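## Task

Take the burgundy argyle sock from the tray and clip it onto an unused peg of the sock dryer so it hangs downward. Dropping it and picking it up again is allowed. At the end the dryer must still hang on its rail, every sock already on it must still be clipped, and the robot must have released everything and moved away; anything held in place only by the robot does not count.

## Robot and tools

ROBOT. Two six-joint arms, left_arm and right_arm, each with a parallel gripper. The names do not refer to image sides. Small disturbances may occasionally pull on a held part or nudge a loose object.

WORLD FRAME. A single scene frame is used for everything: origin on the tabletop midway between the arms, +x out over the table, +z up, and left_arm sits toward +y. Positions are in metres, orientations are quaternions in w,x,y,z order. A gripper's fingers point along its own +z and close along its own y. The reported end-effector point lies between the finger pads, under 1 cm behind the tips; the reported hand position can be somewhat wrong, more so at long reach.

TOOL execute_actions(actions). actions is a list of up to 15 actions, run one after another. Each action is a table of at most 15 rows; each row lasts one control step (1/30 s), and if fewer than 15 rows are given the final row is repeated to fill 15 steps, so one action is 0.5 s. An empty list just returns the current state and images. Every row is one flat list of 14 numbers covering both arms: left_arm's 6 joints then its opening, then right_arm's 6 joints then its opening. Send all 14 even when only one arm should move.

JOINT ORDER within each arm's block (in rows and in every per-joint list of results): wrist roll, elbow, wrist pitch, wrist yaw, waist, shoulder. Rely only on this order. Joint values are absolute target angles in radians, the same convention as the printed Joint positions, not offsets. Nominal ranges: waist -2.618 to 3.054, shoulder 0.000 to 3.142, elbow 0.000 to 3.142, wrist pitch -1.571 to 1.571, wrist yaw -1.571 to 1.571, wrist roll -2.094 to 2.094. True ends may sit up to 0.036 rad either way. A target more than 0.036 rad beyond a stated end, and farther out than the joint's last reported angle, causes the whole call to be rejected. Targets past a real end are clipped to it, reported as "joint sent to its limit"; the absence of that line does not prove more travel exists.

OPENING is the seventh number per arm, from -1 (closed) to +1 (fully open, 0.087 m between pads). Away from the extremes, fingers move to the position where grip_measured would equal your number. To hold something, keep commanding a value below grip_measured: about 0.02 lower gives a firm hold, a smaller gap a lighter one. Each pad pushes at most about 20 N; slamming shut can squeeze harder and may even make the fingers spring open. Grip readings may carry a fixed per-arm error of about 1 mm.

MOTION LIMITS. Friction may leave a joint up to about 0.031 rad short of its target, and smaller changes may not move it at all. Per step, each joint's target is capped to a lead over its measured angle: waist 0.202, shoulder 0.258, elbow 0.238, wrist pitch 0.573, wrist yaw and wrist roll 0.522 rad. If the targets would shift the gripper more than 70 mm from where it is, all of that arm's targets are pulled back proportionally. Large moves therefore need several actions, and an unfinished move may stall: resend the remainder. To keep a joint still, resend its value from "Joint targets" (the angles currently being driven to, which can drift by themselves). Between calls the robot keeps executing your last command.

RESULTS. A state line per arm (left_arm: … | right_arm: …) gives end_effector_position and end_effector_quat_wxyz. Joint positions and Joint velocities list each arm's joints in the order above (rad, rad/s) plus the finger gap (m, m/s). grip_measured is the opening on the command scale. "joint command not followed" means the clearance checker altered or blocked that arm's joint targets on some steps; the rest of the row still ran. MOTOR HOT appears from 75 °C; OVER-TEMPERATURE FAULT lines report stops: at 90 °C the hot arm halts for 10 s (that threshold then stays off for 5 minutes on that arm before it can trip again), and at 100 °C the arm goes limp and drops until cool. Carrying loads, including while idle, heats motors, and some heat carries into the next scene.

CAMERAS. Images arrive in the order cam_high, cam_low, cam_left_wrist, cam_right_wrist, each 504x504. Calibration (OpenCV pinhole plus radial distortion, K in pixels, T_world_to_cam mapping scene frame to camera) is given up front; fixed cameras may be off by a couple of degrees and millimetres, wrist camera poses follow reported joint angles. Results list cameras whose numbers changed.

TOOL zoom_image(camera, region). camera is one of the four names; region is [x0, y0, x1, y1] in pixels of that camera's latest full image, top-left origin, at most 504 by 504. Returns a more detailed crop.

TOOL finished_scene(scene). Pass the current scene's integer number. It ends the scene after the last command has been held, irreversibly, reports success, and starts the next task if any. The goal must hold on its own at that moment. Answering without a tool call ends everything.

TYPICAL ORDER. Look (empty call, zooms), open and approach the sock, grasp, lift, bring it to a free peg, clip so it hangs, release, retract both arms clear, check images, then call finished_scene.

AVOID. Knocking or placing rigid objects off the table (fails the task; cloth is exempt); unhooking the dryer or freeing existing socks; arms colliding or pressing on each other; drops, slips, slams, hard pushes; overheating from long loaded holds.

Each tool is called after "Call:" as a command line: name --argument value for each argument, lists and objects as JSON in quotes; but a table of rows of numbers goes row by row, as --pt "numbers of a row", without its own name.

## Session

Call:
execute_actions --actions '[]'

Scene clock: 0.00 s.
left_arm: end_effector_position=(+0.3044, +0.3738, +0.1551) grip_measured=+1.000 end_effector_quat_wxyz=(+0.161, +0.815, -0.494, +0.258) | right_arm: end_effector_position=(+0.0628, +0.2071, +0.3326) grip_measured=+0.991 end_effector_quat_wxyz=(-0.199, +0.607, -0.558, -0.530)
Joint names: [wrist roll, elbow, wrist pitch, wrist yaw, waist, shoulder]
Joint positions: left_arm=[-1.318  1.249 -1.364  0.601  0.709  1.608  0.087] | right_arm=[ 0.049  2.015 -0.657 -0.707  1.27   1.85   0.087]
Joint velocities: left_arm=[ 0.007  0.007 -0.037 -0.007 -0.007 -0.002  0.   ] | right_arm=[-0.066 -0.002  0.037 -0.007  0.002  0.012  0.   ]
Joint targets: left_arm=[-1.318 1.249 -1.364 0.601 0.709 1.608] | right_arm=[0.049 2.015 -0.657 -0.707 1.270 1.850]
camera_calibration (this result's frames):
cam_left_wrist: T_world_to_cam=[[0.882589, 0.470003, 0.0115543, -0.444719], [0.031356, -0.0833673, 0.996025, -0.110164], [0.469098, -0.878719, -0.0883165, 0.340061], [0, 0, 0, 1]] pos_world=[0.236436, 0.498653, 0.144897]
cam_right_wrist: T_world_to_cam=[[0.899749, 0.292158, -0.324183, -0.0109198], [0.193722, -0.933029, -0.303197, 0.30806], [-0.391053, 0.21, -0.89609, 0.418926], [0, 0, 0, 1]] pos_world=[0.113969, 0.202645, 0.465258]

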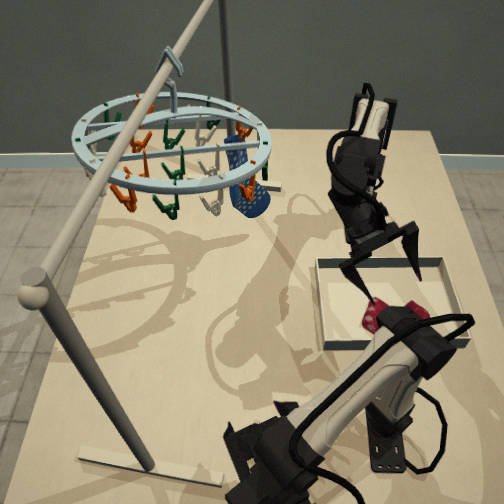

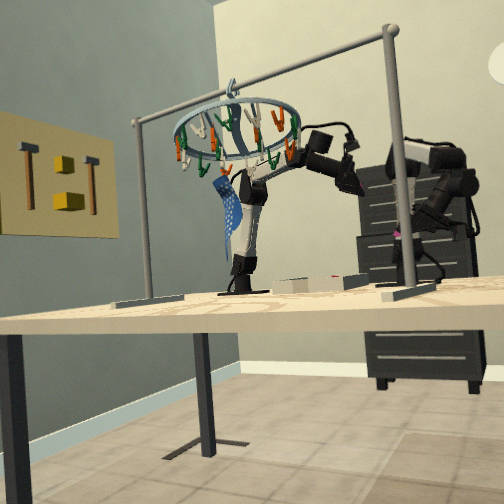

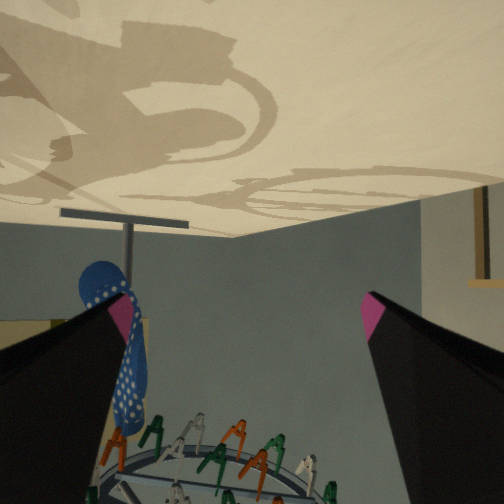

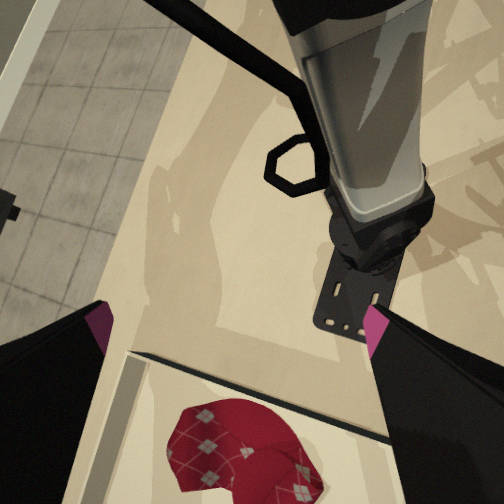

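Call:
execute_actions --actions '[[[-0.7,1.2,-1.2,0.3,0.6,1.3,1,0,1.3,-0.6,-0.3,1.1,1.1,1]],[[0,1.0,-1.3,0,0.0,1.0,1,0,0.7,-0.6,0,0.9,0.5,1]],[[0,1.0,-1.4,0,-0.9,1.0,1,0,0.6,-0.6,0,0.9,0.4,1]]]'

Scene clock: 2.63 s.
left_arm: end_effector_position=(+0.1139, +0.2201, +0.1476) grip_measured=+1.000 end_effector_quat_wxyz=(+0.093, +0.434, +0.895, -0.049) | right_arm: end_effector_position=(+0.1636, -0.1166, +0.1979) grip_measured=+0.991 end_effector_quat_wxyz=(+0.501, -0.360, +0.746, +0.251)
Joint names: [wrist roll, elbow, wrist pitch, wrist yaw, waist, shoulder]
Joint positions: left_arm=[-0.007  1.016 -1.384  0.006 -0.888  0.993  0.087] | right_arm=[ 0.011  0.623 -0.591 -0.007  0.908  0.413  0.087]
Joint velocities: left_arm=[-0.095 -0.007 -0.125  0.007 -0.081  0.002  0.   ] | right_arm=[-0.066  0.012 -0.037  0.022 -0.022  0.012  0.   ]
Joint targets: left_arm=[-0.000 1.000 -1.400 -0.000 -0.900 1.000] | right_arm=[0.000 0.600 -0.600 -0.000 0.900 0.400]
camera_calibration (this result's frames):
cam_left_wrist: T_world_to_cam=[[-0.78949, -0.613138, 0.0277166, 0.222226], [-0.472999, 0.636579, 0.60913, -0.153457], [-0.391124, 0.467792, -0.792586, 0.199262], [0, 0, 0, 1]] pos_world=[0.180796, 0.140729, 0.245248]
cam_right_wrist: T_world_to_cam=[[0.782411, -0.622613, 0.0136249, -0.204937], [-0.582975, -0.739944, -0.335593, 0.101631], [0.219026, 0.254629, -0.941908, 0.320104], [0, 0, 0, 1]] pos_world=[0.149482, -0.133903, 0.338408]

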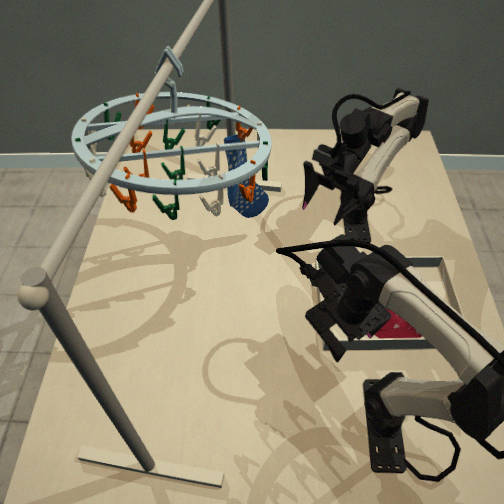

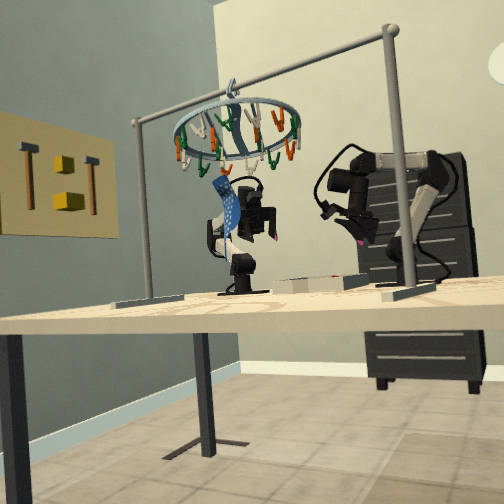

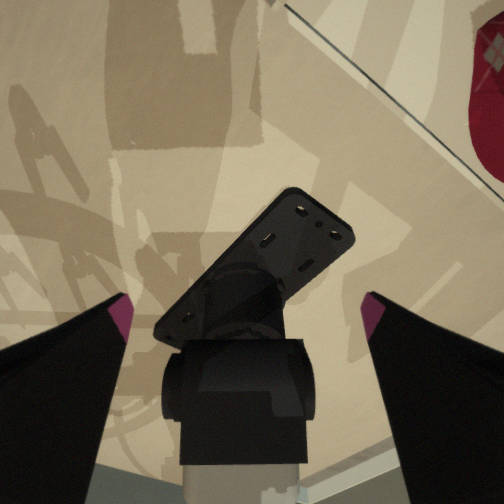

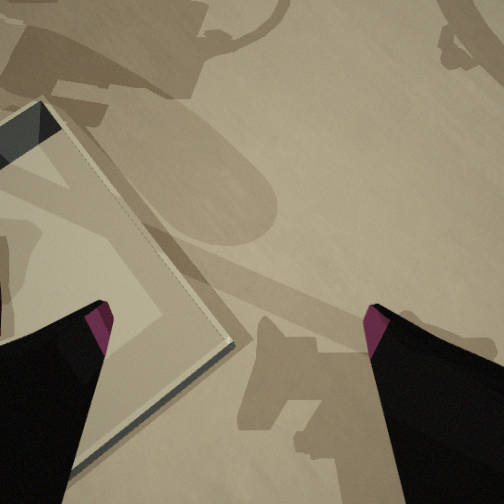

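Call:
execute_actions --actions '[[[0,0.736,-1.133,0,-1.4,0.323,1,0,0.6,-0.6,0,0.9,0.4,1]],[[0,0.736,-1.133,0,-1.4,0.323,1,0,0.6,-0.6,0,0.9,0.4,1]]]'

Scene clock: 4.87 s.
left_arm: end_effector_position=(+0.0540, +0.1986, +0.1554) grip_measured=+1.000 end_effector_quat_wxyz=(+0.313, +0.589, +0.694, -0.271) | right_arm: end_effector_position=(+0.1637, -0.1167, +0.1979) grip_measured=+0.991 end_effector_quat_wxyz=(+0.502, -0.360, +0.746, +0.250)
Joint names: [wrist roll, elbow, wrist pitch, wrist yaw, waist, shoulder]
Joint positions: left_arm=[-0.005  0.74  -1.148  0.005 -1.389  0.309  0.087] | right_arm=[ 0.011  0.623 -0.591 -0.006  0.908  0.413  0.087]
Joint velocities: left_arm=[ 0.007 -0.007  0.022 -0.007 -0.017 -0.012  0.   ] | right_arm=[-0.066 -0.007 -0.007  0.007 -0.007 -0.002 -0.001]
Joint targets: left_arm=[0.000 0.736 -1.133 -0.000 -1.400 0.323] | right_arm=[-0.000 0.600 -0.600 -0.000 0.900 0.400]
camera_calibration (this result's frames):
cam_left_wrist: T_world_to_cam=[[-0.989749, -0.14158, 0.0187829, 0.0800727], [-0.141388, 0.989891, 0.0111892, -0.168036], [-0.0201772, 0.00841884, -0.999761, 0.295419], [0, 0, 0, 1]] pos_world=[0.0614543, 0.175187, 0.295724]
cam_right_wrist: T_world_to_cam=[[0.781967, -0.623165, 0.0139082, -0.205119], [-0.583424, -0.73959, -0.335594, 0.101747], [0.219417, 0.254309, -0.941904, 0.319999], [0, 0, 0, 1]] pos_world=[0.149545, -0.13395, 0.338407]

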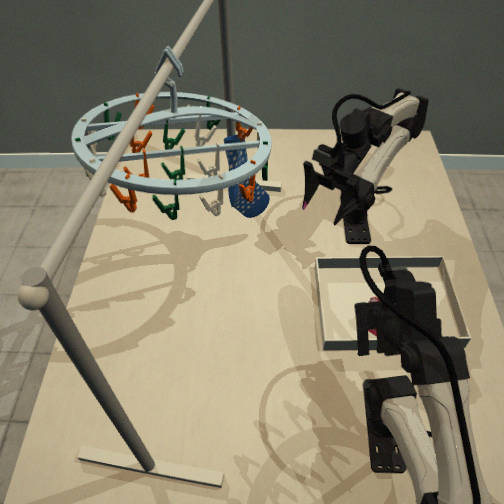

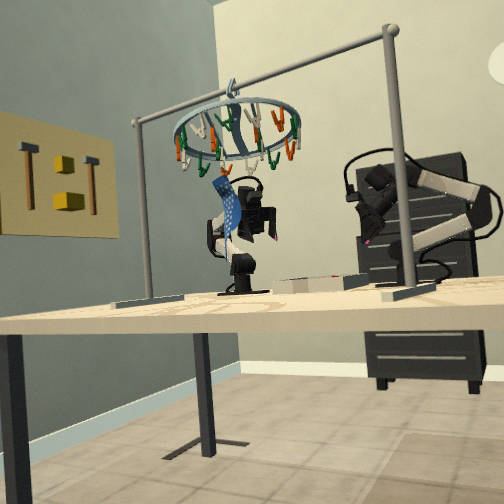

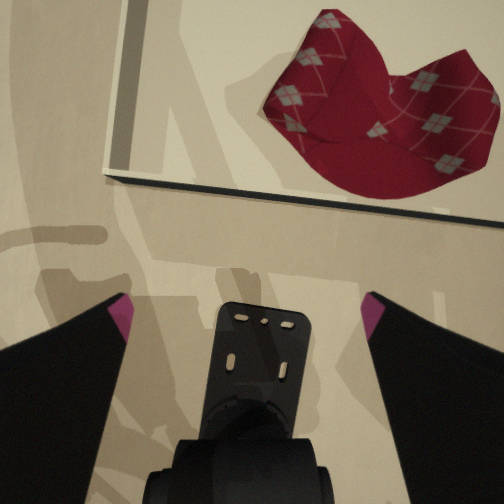

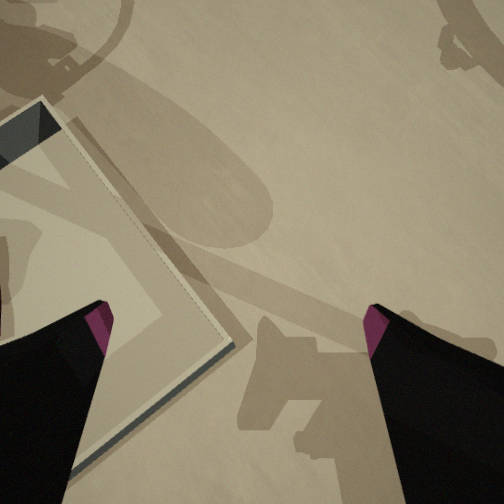

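Call:
execute_actions --actions '[]'

Scene clock: 9.23 s.
left_arm: end_effector_position=(+0.0540, +0.1986, +0.1554) grip_measured=+1.000 end_effector_quat_wxyz=(+0.313, +0.589, +0.694, -0.271) | right_arm: end_effector_position=(+0.1637, -0.1167, +0.1979) grip_measured=+0.991 end_effector_quat_wxyz=(+0.502, -0.360, +0.746, +0.250)
Joint names: [wrist roll, elbow, wrist pitch, wrist yaw, waist, shoulder]
Joint positions: left_arm=[-0.005  0.74  -1.148  0.005 -1.389  0.309  0.087] | right_arm=[ 0.011  0.623 -0.591 -0.006  0.908  0.413  0.087]
Joint velocities: left_arm=[-0.007  0.012  0.007 -0.037  0.012  0.002  0.   ] | right_arm=[ 0.037  0.002 -0.095  0.051 -0.017 -0.017  0.   ]
Joint targets: left_arm=[-0.000 0.736 -1.133 0.000 -1.400 0.323] | right_arm=[-0.000 0.600 -0.600 -0.000 0.900 0.400]
camera_calibration (this result's frames):
cam_left_wrist: T_world_to_cam=[[-0.98975, -0.141573, 0.0187758, 0.0800727], [-0.141389, 0.989895, 0.0108078, -0.167903], [-0.0201162, 0.00804236, -0.999765, 0.295553], [0, 0, 0, 1]] pos_world=[0.0614577, 0.175166, 0.295795]
cam_right_wrist: T_world_to_cam=[[0.781967, -0.623165, 0.0139082, -0.205119], [-0.583424, -0.73959, -0.335594, 0.101747], [0.219417, 0.254309, -0.941904, 0.319999], [0, 0, 0, 1]] pos_world=[0.149545, -0.13395, 0.338407]

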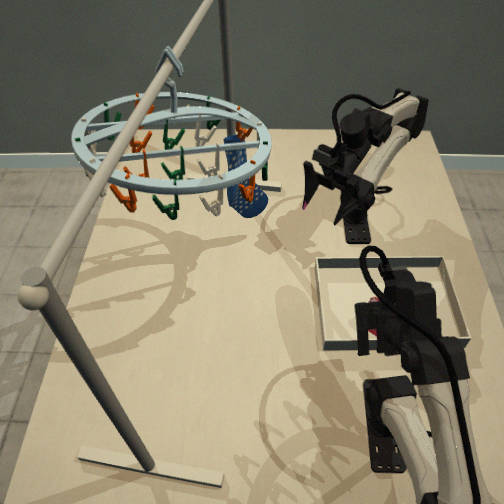

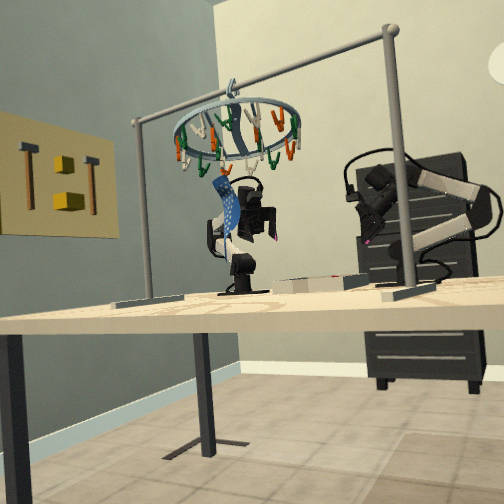

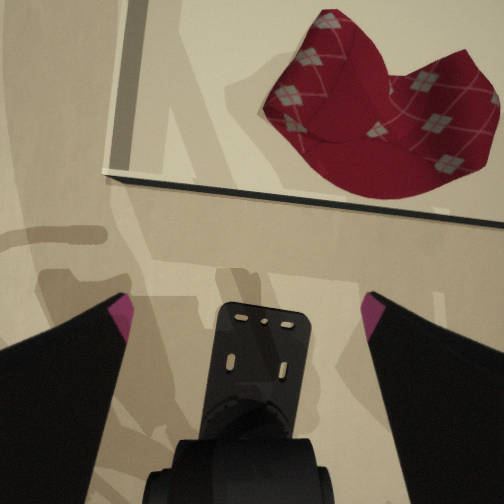

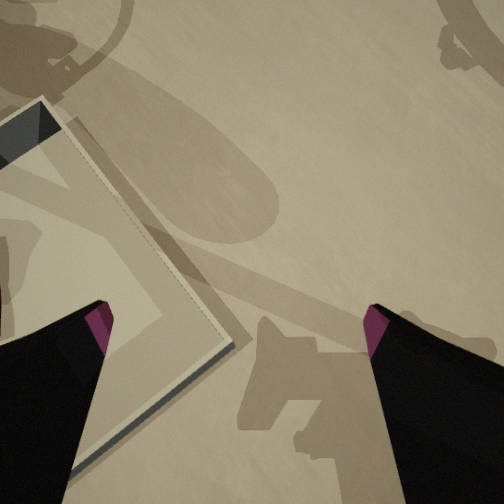

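Call:
zoom_image --camera "cam_left_wrist" --region '[240, 0, 504, 220]'

Call:
zoom_image --camera "cam_low" --region '[150, 70, 330, 250]'

Call:
zoom_image --camera "cam_high" --region '[50, 60, 300, 240]'

Region (240, 0, 504, 220) of cam_left_wrist's 504x504 image, scaled by 1.909, with more detail than that image has.

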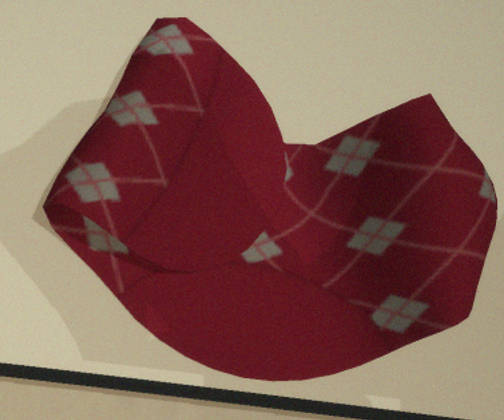

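Region (150, 70, 330, 250) of cam_low's 504x504 image, scaled by 2.800, with more detail than that image has.

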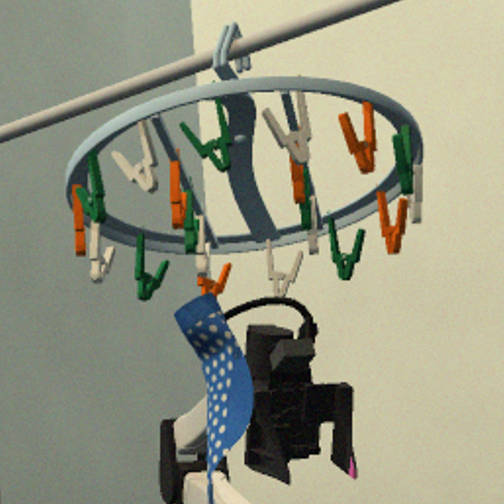

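Region (50, 60, 300, 240) of cam_high's 504x504 image, scaled by 2.016, with more detail than that image has; it fills the top 363 rows of this view, and the rest is white.

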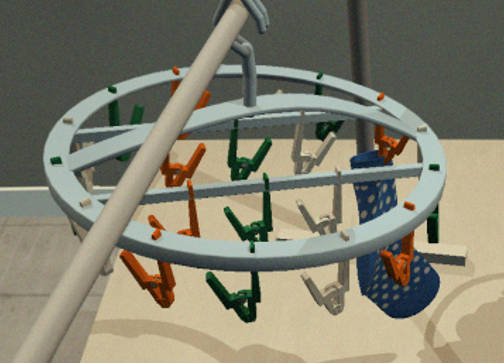

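Call:
execute_actions --actions '[[[0.34,1.278,-1.074,0,-1.62,1.0,0.15,0,0.6,-0.6,0,0.9,0.4,1]],[[0.34,1.278,-1.074,0,-1.62,1.654,0.15,0,0.6,-0.6,0,0.9,0.4,1]],[[0.34,1.278,-1.074,0,-1.62,1.654,0.15,0,0.6,-0.6,0,0.9,0.4,1]]]'

Scene clock: 24.77 s.
left_arm: end_effector_position=(+0.0320, +0.0434, +0.0842) grip_measured=+0.150 end_effector_quat_wxyz=(+0.042, +0.830, +0.556, -0.031) | right_arm: end_effector_position=(+0.1637, -0.1167, +0.1979) grip_measured=+0.991 end_effector_quat_wxyz=(+0.502, -0.360, +0.746, +0.250)
Joint names: [wrist roll, elbow, wrist pitch, wrist yaw, waist, shoulder]
Joint positions: left_arm=[ 0.332  1.264 -1.068 -0.001 -1.608  1.663  0.05 ] | right_arm=[ 0.011  0.623 -0.591 -0.006  0.908  0.413  0.087]
Joint velocities: left_arm=[ 0.037 -0.002  0.022 -0.066 -0.002 -0.007 -0.   ] | right_arm=[-0.022  0.007 -0.051  0.022 -0.012  0.002 -0.001]
Joint targets: left_arm=[0.340 1.278 -1.074 0.000 -1.620 1.654] | right_arm=[-0.000 0.600 -0.600 0.000 0.900 0.400]
camera_calibration (this result's frames):
cam_left_wrist: T_world_to_cam=[[-0.923596, 0.38314, -0.0131799, 0.01551], [0.267454, 0.668592, 0.693868, -0.0733315], [0.274661, 0.637328, -0.719982, 0.164868], [0, 0, 0, 1]] pos_world=[-0.0113449, -0.0619887, 0.169789]
cam_right_wrist: T_world_to_cam=[[0.781967, -0.623165, 0.0139082, -0.205119], [-0.583424, -0.73959, -0.335594, 0.101747], [0.219417, 0.254309, -0.941904, 0.319999], [0, 0, 0, 1]] pos_world=[0.149545, -0.13395, 0.338407]

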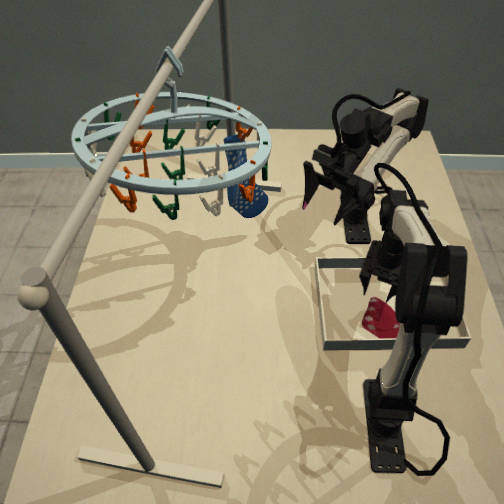

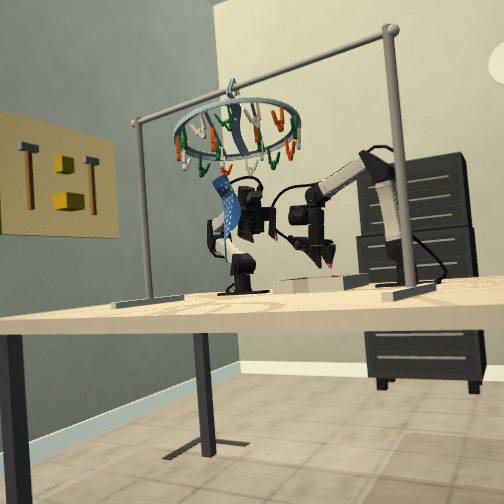

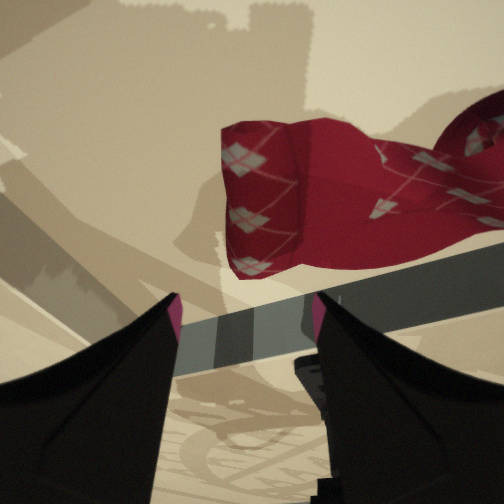

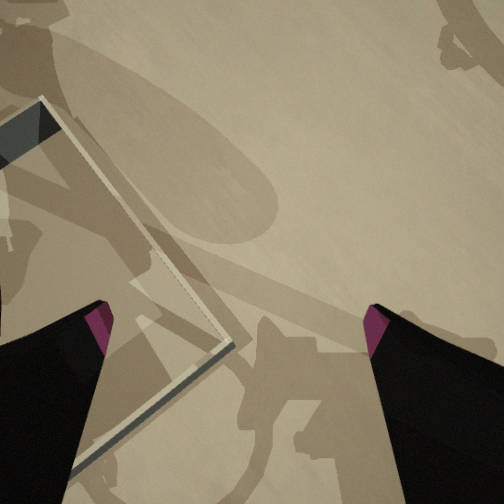

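Call:
zoom_image --camera "cam_left_wrist" --region '[304, 60, 504, 260]'

Region (304, 60, 504, 260) of cam_left_wrist's 504x504 image, scaled by 2.520, with more detail than that image has.

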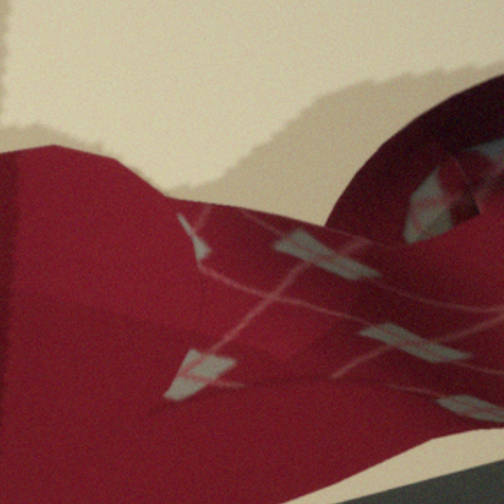

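Call:
execute_actions --actions '[[[0.34,1.15,-0.90,0,-1.62,1.70,0.15,0,0.6,-0.6,0,0.9,0.4,1]],[[0.34,1.06,-0.78,0,-1.62,1.73,0.15,0,0.6,-0.6,0,0.9,0.4,1]]]'

Scene clock: 33.60 s.
left_arm: end_effector_position=(+0.0321, +0.0450, +0.0193) grip_measured=+0.150 end_effector_quat_wxyz=(+0.041, +0.830, +0.555, -0.031) | right_arm: end_effector_position=(+0.1637, -0.1167, +0.1979) grip_measured=+0.991 end_effector_quat_wxyz=(+0.502, -0.360, +0.746, +0.250)
Joint names: [wrist roll, elbow, wrist pitch, wrist yaw, waist, shoulder]
Joint positions: left_arm=[ 0.333  1.07  -0.808 -0.001 -1.608  1.729  0.05 ] | right_arm=[ 0.011  0.623 -0.591 -0.006  0.908  0.413  0.087]
Joint velocities: left_arm=[ 0.066  0.002 -0.037  0.037  0.007  0.007 -0.   ] | right_arm=[ 0.022 -0.002 -0.037  0.022 -0.007  0.007  0.001]
Joint targets: left_arm=[0.340 1.060 -0.780 -0.000 -1.620 1.730] | right_arm=[0.000 0.600 -0.600 0.000 0.900 0.400]
camera_calibration (this result's frames):
cam_left_wrist: T_world_to_cam=[[-0.923304, 0.383846, -0.0131289, 0.014132], [0.267891, 0.668128, 0.694146, -0.029375], [0.275217, 0.637391, -0.719714, 0.11711], [0, 0, 0, 1]] pos_world=[-0.0113132, -0.0604429, 0.104861]
cam_right_wrist: T_world_to_cam=[[0.781967, -0.623165, 0.0139082, -0.205119], [-0.583424, -0.73959, -0.335594, 0.101747], [0.219417, 0.254309, -0.941904, 0.319999], [0, 0, 0, 1]] pos_world=[0.149545, -0.13395, 0.338407]

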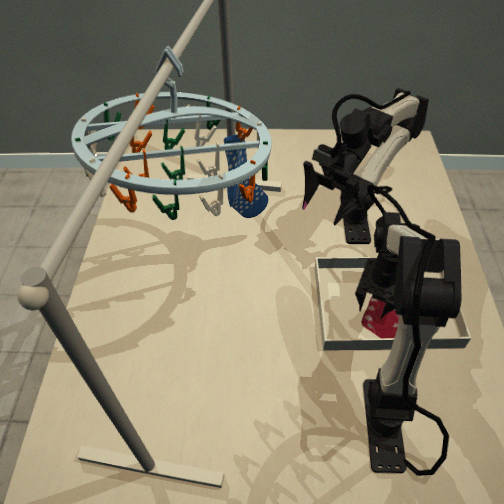

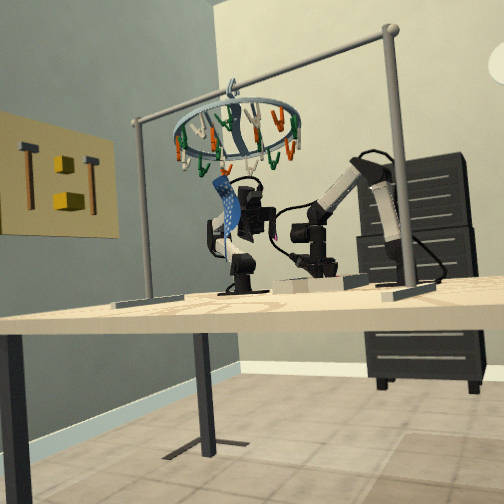

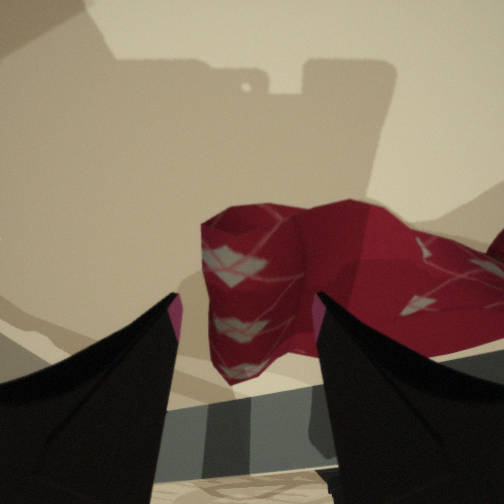

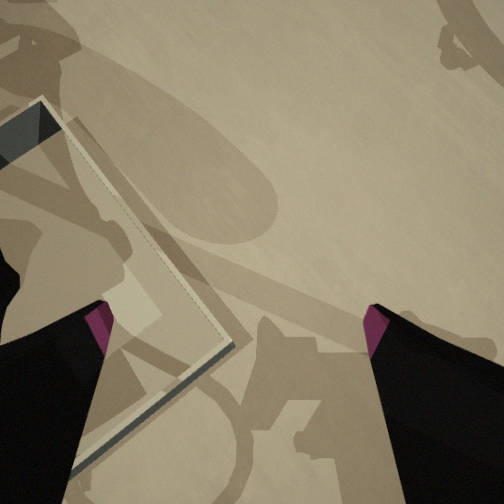

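Call:
execute_actions --actions '[[[0.34,1.035,-0.76,0,-1.62,1.735,0.15,0,0.6,-0.6,0,0.9,0.4,1]],[[0.34,1.035,-0.76,0,-1.62,1.735,-0.1,0,0.6,-0.6,0,0.9,0.4,1],[0.34,1.035,-0.76,0,-1.62,1.735,-0.2,0,0.6,-0.6,0,0.9,0.4,1],[0.34,1.035,-0.76,0,-1.62,1.735,-0.3,0,0.6,-0.6,0,0.9,0.4,1],[0.34,1.035,-0.76,0,-1.62,1.735,-0.4,0,0.6,-0.6,0,0.9,0.4,1],[0.34,1.035,-0.76,0,-1.62,1.735,-0.5,0,0.6,-0.6,0,0.9,0.4,1],[0.34,1.035,-0.76,0,-1.62,1.735,-0.6,0,0.6,-0.6,0,0.9,0.4,1],[0.34,1.035,-0.76,0,-1.62,1.735,-0.7,0,0.6,-0.6,0,0.9,0.4,1],[0.34,1.035,-0.76,0,-1.62,1.735,-0.8,0,0.6,-0.6,0,0.9,0.4,1],[0.34,1.035,-0.76,0,-1.62,1.735,-0.9,0,0.6,-0.6,0,0.9,0.4,1],[0.34,1.035,-0.76,0,-1.62,1.735,-1,0,0.6,-0.6,0,0.9,0.4,1]],[[0.34,1.278,-1.074,0,-1.62,1.654,-1,0,0.6,-0.6,0,0.9,0.4,1]]]'

Scene clock: 36.50 s.
left_arm: end_effector_position=(+0.0302, +0.0367, +0.0912) grip_measured=-0.890 end_effector_quat_wxyz=(+0.058, +0.831, +0.552, -0.043) | right_arm: end_effector_position=(+0.1637, -0.1167, +0.1979) grip_measured=+0.991 end_effector_quat_wxyz=(+0.502, -0.360, +0.746, +0.250)
Joint names: [wrist roll, elbow, wrist pitch, wrist yaw, waist, shoulder]
Joint positions: left_arm=[ 0.334  1.275 -1.055 -0.002 -1.614  1.646  0.005] | right_arm=[ 0.011  0.623 -0.591 -0.006  0.908  0.413  0.087]
Joint velocities: left_arm=[-0.037  0.007 -0.081  0.022 -0.002 -0.002 -0.001] | right_arm=[-0.095 -0.017  0.095 -0.066 -0.012  0.002  0.   ]
Joint targets: left_arm=[0.340 1.278 -1.074 -0.000 -1.620 1.654] | right_arm=[0.000 0.600 -0.600 0.000 0.900 0.400]
camera_calibration (this result's frames):
cam_left_wrist: T_world_to_cam=[[-0.920436, 0.389902, -0.0278315, 0.0174562], [0.273788, 0.693868, 0.666023, -0.0717917], [0.278995, 0.605411, -0.745412, 0.178073], [0, 0, 0, 1]] pos_world=[-0.0139586, -0.0647999, 0.181039]
cam_right_wrist: T_world_to_cam=[[0.781967, -0.623165, 0.0139082, -0.205119], [-0.583424, -0.73959, -0.335594, 0.101747], [0.219417, 0.254309, -0.941904, 0.319999], [0, 0, 0, 1]] pos_world=[0.149545, -0.13395, 0.338407]

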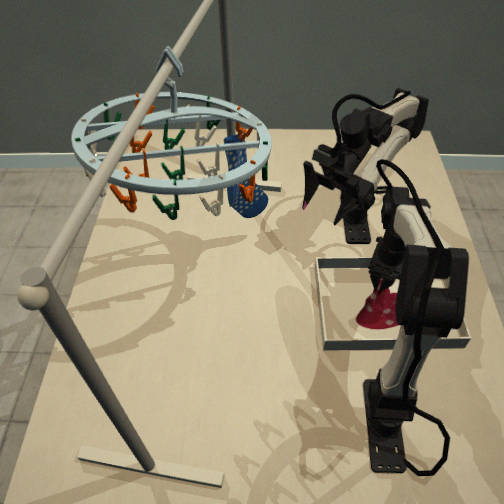

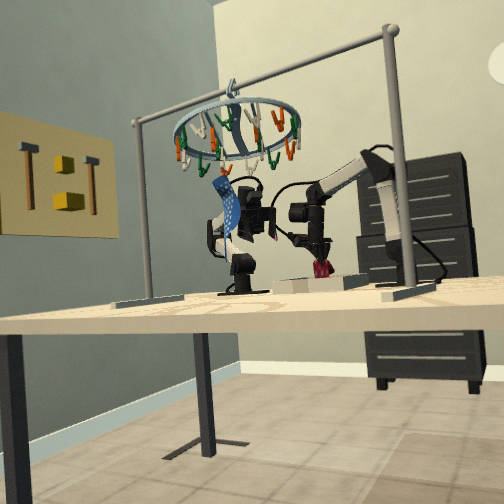

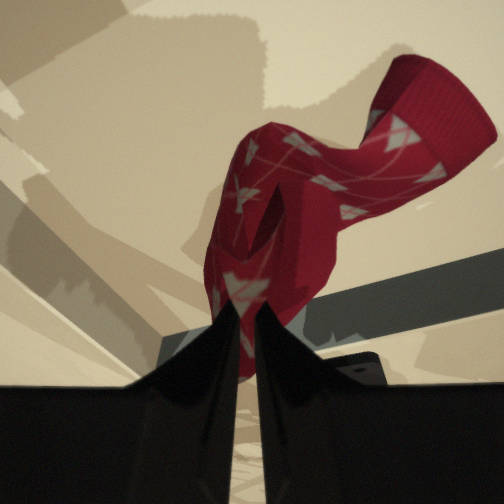

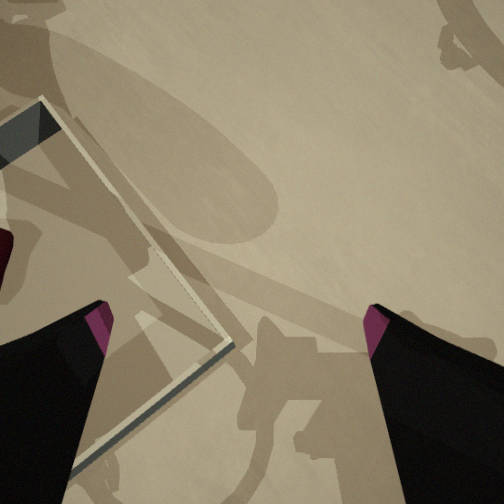

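Call:
execute_actions --actions '[[[0.2,1.6,-1.2,0,-1.5,1.45,-1,0,0.6,-0.6,0,0.9,0.4,1]],[[0.0,1.902,-0.984,0,-1.28,1.22,-1,0,0.6,-0.6,0,0.9,0.4,1]],[[0.0,1.902,-0.984,0,-1.28,1.22,-1,0,0.6,-0.6,0,0.9,0.4,1]]]'

Scene clock: 39.87 s.
left_arm: end_effector_position=(+0.1125, +0.0299, +0.4495) grip_measured=-0.890 end_effector_quat_wxyz=(+0.471, +0.494, +0.636, -0.361) | right_arm: end_effector_position=(+0.1637, -0.1167, +0.1979) grip_measured=+0.991 end_effector_quat_wxyz=(+0.502, -0.360, +0.746, +0.250)
Joint names: [wrist roll, elbow, wrist pitch, wrist yaw, waist, shoulder]
Joint positions: left_arm=[ 0.008  1.904 -0.991  0.002 -1.291  1.213  0.005] | right_arm=[ 0.011  0.623 -0.591 -0.006  0.908  0.413  0.087]
Joint velocities: left_arm=[-0.022 -0.012  0.007  0.081 -0.007 -0.012 -0.   ] | right_arm=[ 0.037 -0.002  0.007  0.066  0.007 -0.007 -0.001]
Joint targets: left_arm=[-0.000 1.902 -0.984 0.000 -1.280 1.220] | right_arm=[0.000 0.600 -0.600 0.000 0.900 0.400]
camera_calibration (this result's frames):
cam_left_wrist: T_world_to_cam=[[-0.972906, -0.23118, -0.00323898, 0.119297], [-0.211198, 0.894337, -0.394408, 0.197004], [0.094076, -0.383037, -0.91893, 0.554618], [0, 0, 0, 1]] pos_world=[0.105495, 0.0638302, 0.587741]
cam_right_wrist: T_world_to_cam=[[0.781967, -0.623165, 0.0139082, -0.205119], [-0.583424, -0.73959, -0.335594, 0.101747], [0.219417, 0.254309, -0.941904, 0.319999], [0, 0, 0, 1]] pos_world=[0.149545, -0.13395, 0.338407]

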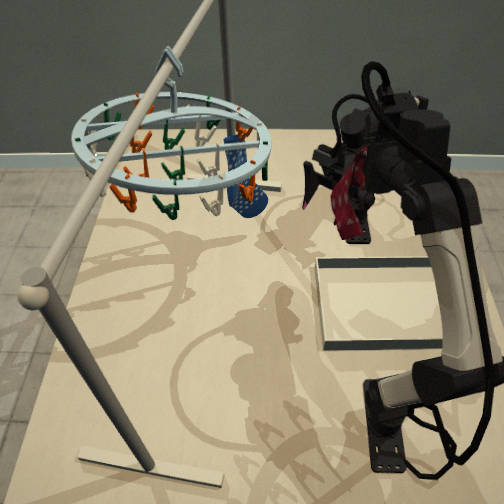

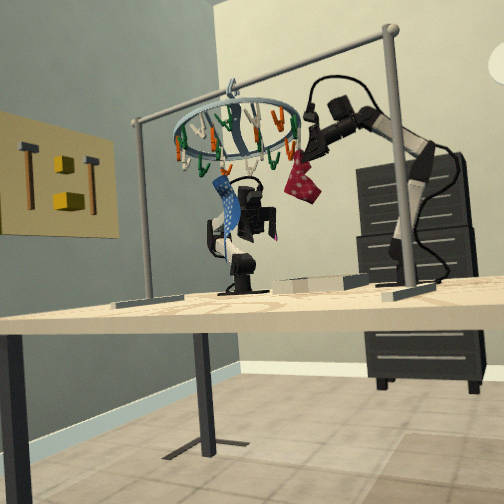

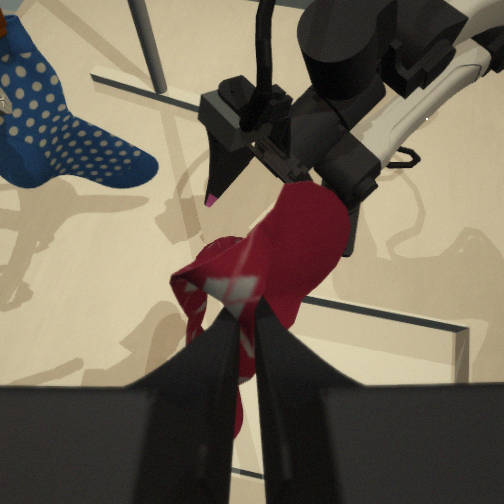

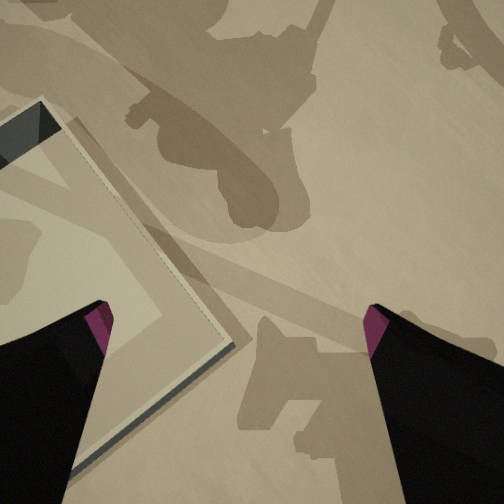

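Call:
zoom_image --camera "cam_low" --region '[250, 110, 370, 230]'

Call:
zoom_image --camera "cam_high" --region '[290, 120, 430, 260]'

Region (250, 110, 370, 230) of cam_low's 504x504 image, scaled by 4.200, with more detail than that image has.

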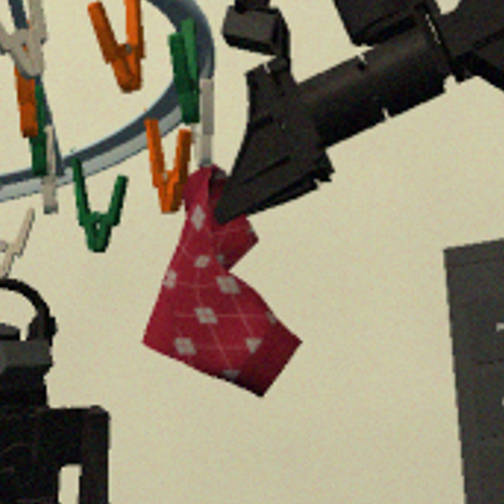

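Region (290, 120, 430, 260) of cam_high's 504x504 image, scaled by 3.600, with more detail than that image has.

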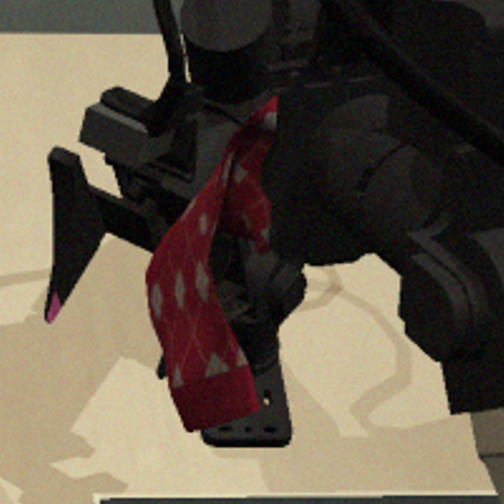

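Call:
execute_actions --actions '[[[-0.6,1.8,-1.25,0,-1.2,1.4,-1,0,0.6,-0.6,0,0.9,0.4,1]],[[-1.15,1.732,-1.48,0,-1.147,1.551,-1,0,0.6,-0.6,0,0.9,0.4,1]],[[-1.15,1.732,-1.48,0,-1.147,1.551,-1,0,0.6,-0.6,0,0.9,0.4,1]]]'

Scene clock: 54.80 s.
left_arm: end_effector_position=(+0.1142, +0.0335, +0.2316) grip_measured=-0.890 end_effector_quat_wxyz=(+0.051, +0.017, +0.991, -0.120) | right_arm: end_effector_position=(+0.1637, -0.1167, +0.1979) grip_measured=+0.991 end_effector_quat_wxyz=(+0.502, -0.360, +0.746, +0.250)
Joint names: [wrist roll, elbow, wrist pitch, wrist yaw, waist, shoulder]
Joint positions: left_arm=[-1.141  1.732 -1.474  0.003 -1.155  1.567  0.005] | right_arm=[ 0.011  0.623 -0.591 -0.006  0.908  0.413  0.087]
Joint velocities: left_arm=[ 0.007  0.007 -0.022  0.037 -0.012 -0.007  0.   ] | right_arm=[-0.007 -0.002  0.022  0.022  0.007 -0.007  0.   ]
Joint targets: left_arm=[-1.150 1.732 -1.480 -0.000 -1.147 1.551] | right_arm=[0.000 0.600 -0.600 0.000 0.900 0.400]
camera_calibration (this result's frames):
cam_left_wrist: T_world_to_cam=[[-0.0513115, -0.965016, 0.257122, -0.0199188], [-0.718149, 0.214566, 0.661984, -0.0557556], [-0.693995, -0.150684, -0.704035, 0.388042], [0, 0, 0, 1]] pos_world=[0.228236, 0.0512131, 0.315226]
cam_right_wrist: T_world_to_cam=[[0.781967, -0.623165, 0.0139082, -0.205119], [-0.583424, -0.73959, -0.335594, 0.101747], [0.219417, 0.254309, -0.941904, 0.319999], [0, 0, 0, 1]] pos_world=[0.149545, -0.13395, 0.338407]

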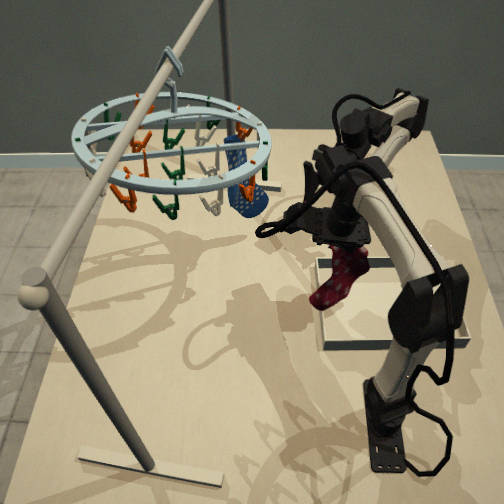

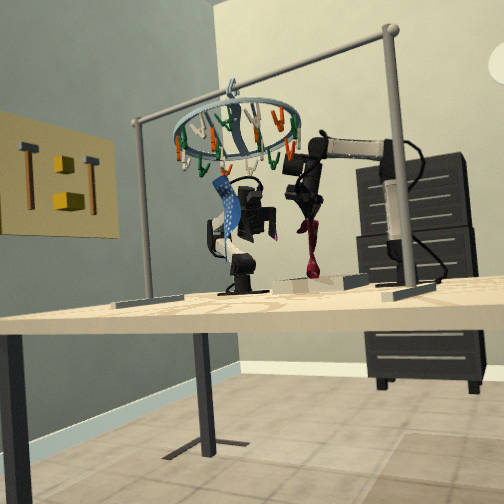

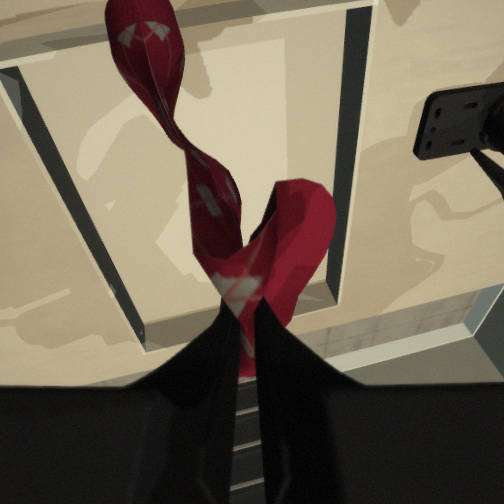

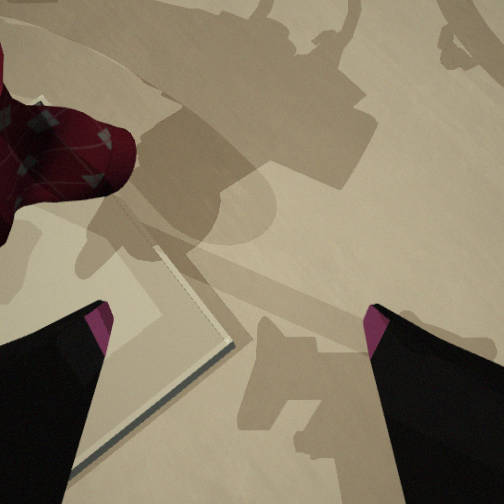

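Call:
zoom_image --camera "cam_high" --region '[280, 210, 400, 330]'

Call:
zoom_image --camera "cam_low" --region '[260, 190, 370, 300]'

Region (280, 210, 400, 330) of cam_high's 504x504 image, scaled by 4.200, with more detail than that image has.

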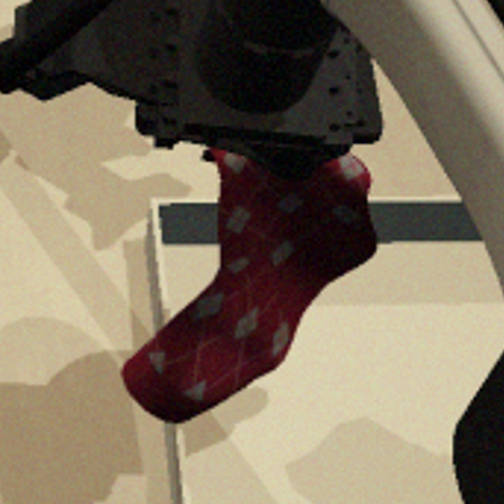

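Region (260, 190, 370, 300) of cam_low's 504x504 image, scaled by 4.582, with more detail than that image has.

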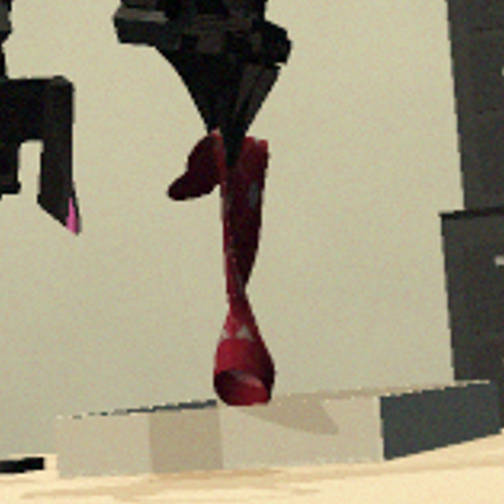

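Call:
execute_actions --actions '[[[-0.6,1.85,-1.48,0,-1.18,1.59,-1,0,0.6,-0.6,0,0.6,0.4,1]],[[0.0,1.966,-1.484,0,-1.219,1.62,-1,0,0.6,-0.6,0,0.6,0.4,1]],[[0.0,1.966,-1.484,0,-1.219,1.62,-1,0,0.6,-0.6,0,0.6,0.4,1]]]'

Scene clock: 64.27 s.
left_arm: end_effector_position=(+0.1362, +0.0340, +0.2693) grip_measured=-0.891 end_effector_quat_wxyz=(+0.169, +0.562, +0.801, -0.121) | right_arm: end_effector_position=(+0.2104, -0.1659, +0.1979) grip_measured=+0.991 end_effector_quat_wxyz=(+0.535, -0.243, +0.792, +0.169)
Joint names: [wrist roll, elbow, wrist pitch, wrist yaw, waist, shoulder]
Joint positions: left_arm=[-0.009  1.949 -1.485 -0.    -1.211  1.615  0.005] | right_arm=[ 0.009  0.623 -0.591  0.001  0.606  0.413  0.087]
Joint velocities: left_arm=[-0.022 -0.012 -0.066 -0.037  0.012  0.002 -0.001] | right_arm=[-0.066  0.002 -0.022  0.007  0.002  0.002  0.   ]
Joint targets: left_arm=[-0.000 1.966 -1.484 0.000 -1.219 1.620] | right_arm=[0.000 0.600 -0.600 -0.000 0.600 0.400]
camera_calibration (this result's frames):
cam_left_wrist: T_world_to_cam=[[-0.944202, -0.328631, 0.0219977, 0.135345], [-0.287691, 0.855405, 0.430715, -0.0832389], [-0.160364, 0.400354, -0.90222, 0.391915], [0, 0, 0, 1]] pos_world=[0.166695, -0.0412228, 0.386468]
cam_right_wrist: T_world_to_cam=[[0.556816, -0.830428, 0.0185827, -0.260247], [-0.778905, -0.529779, -0.335622, 0.168517], [0.288555, 0.172406, -0.941813, 0.294119], [0, 0, 0, 1]] pos_world=[0.191299, -0.177547, 0.3384]

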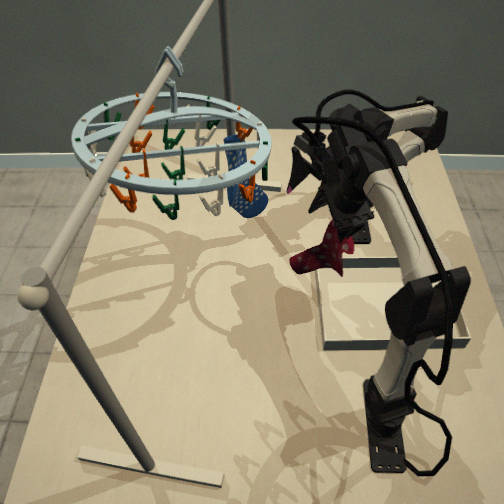

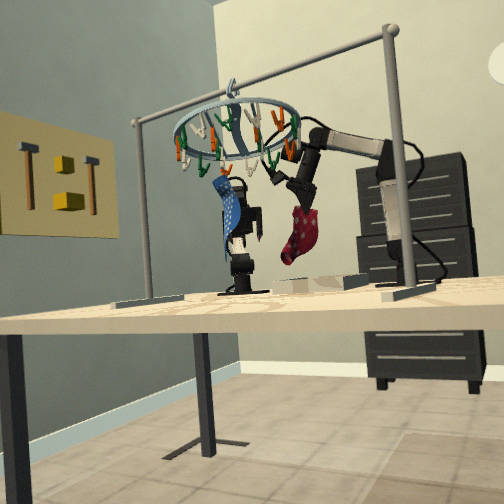

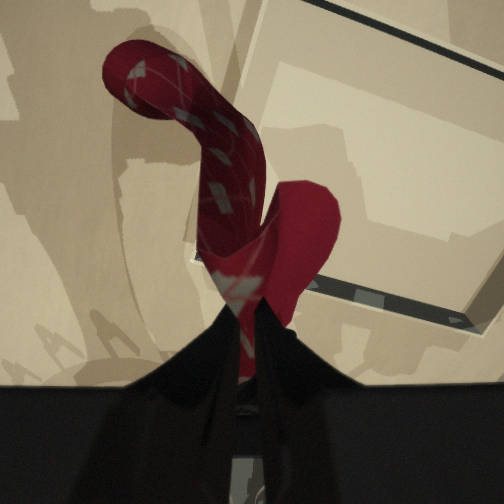

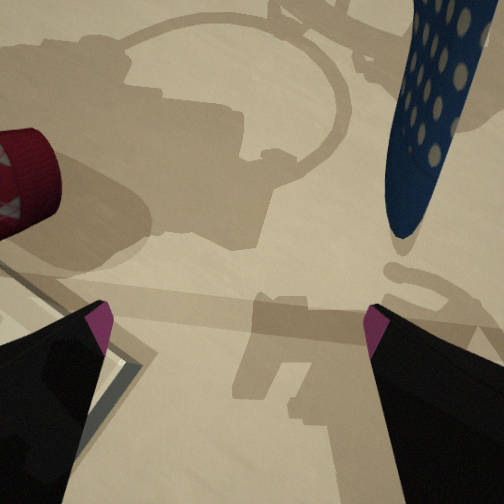

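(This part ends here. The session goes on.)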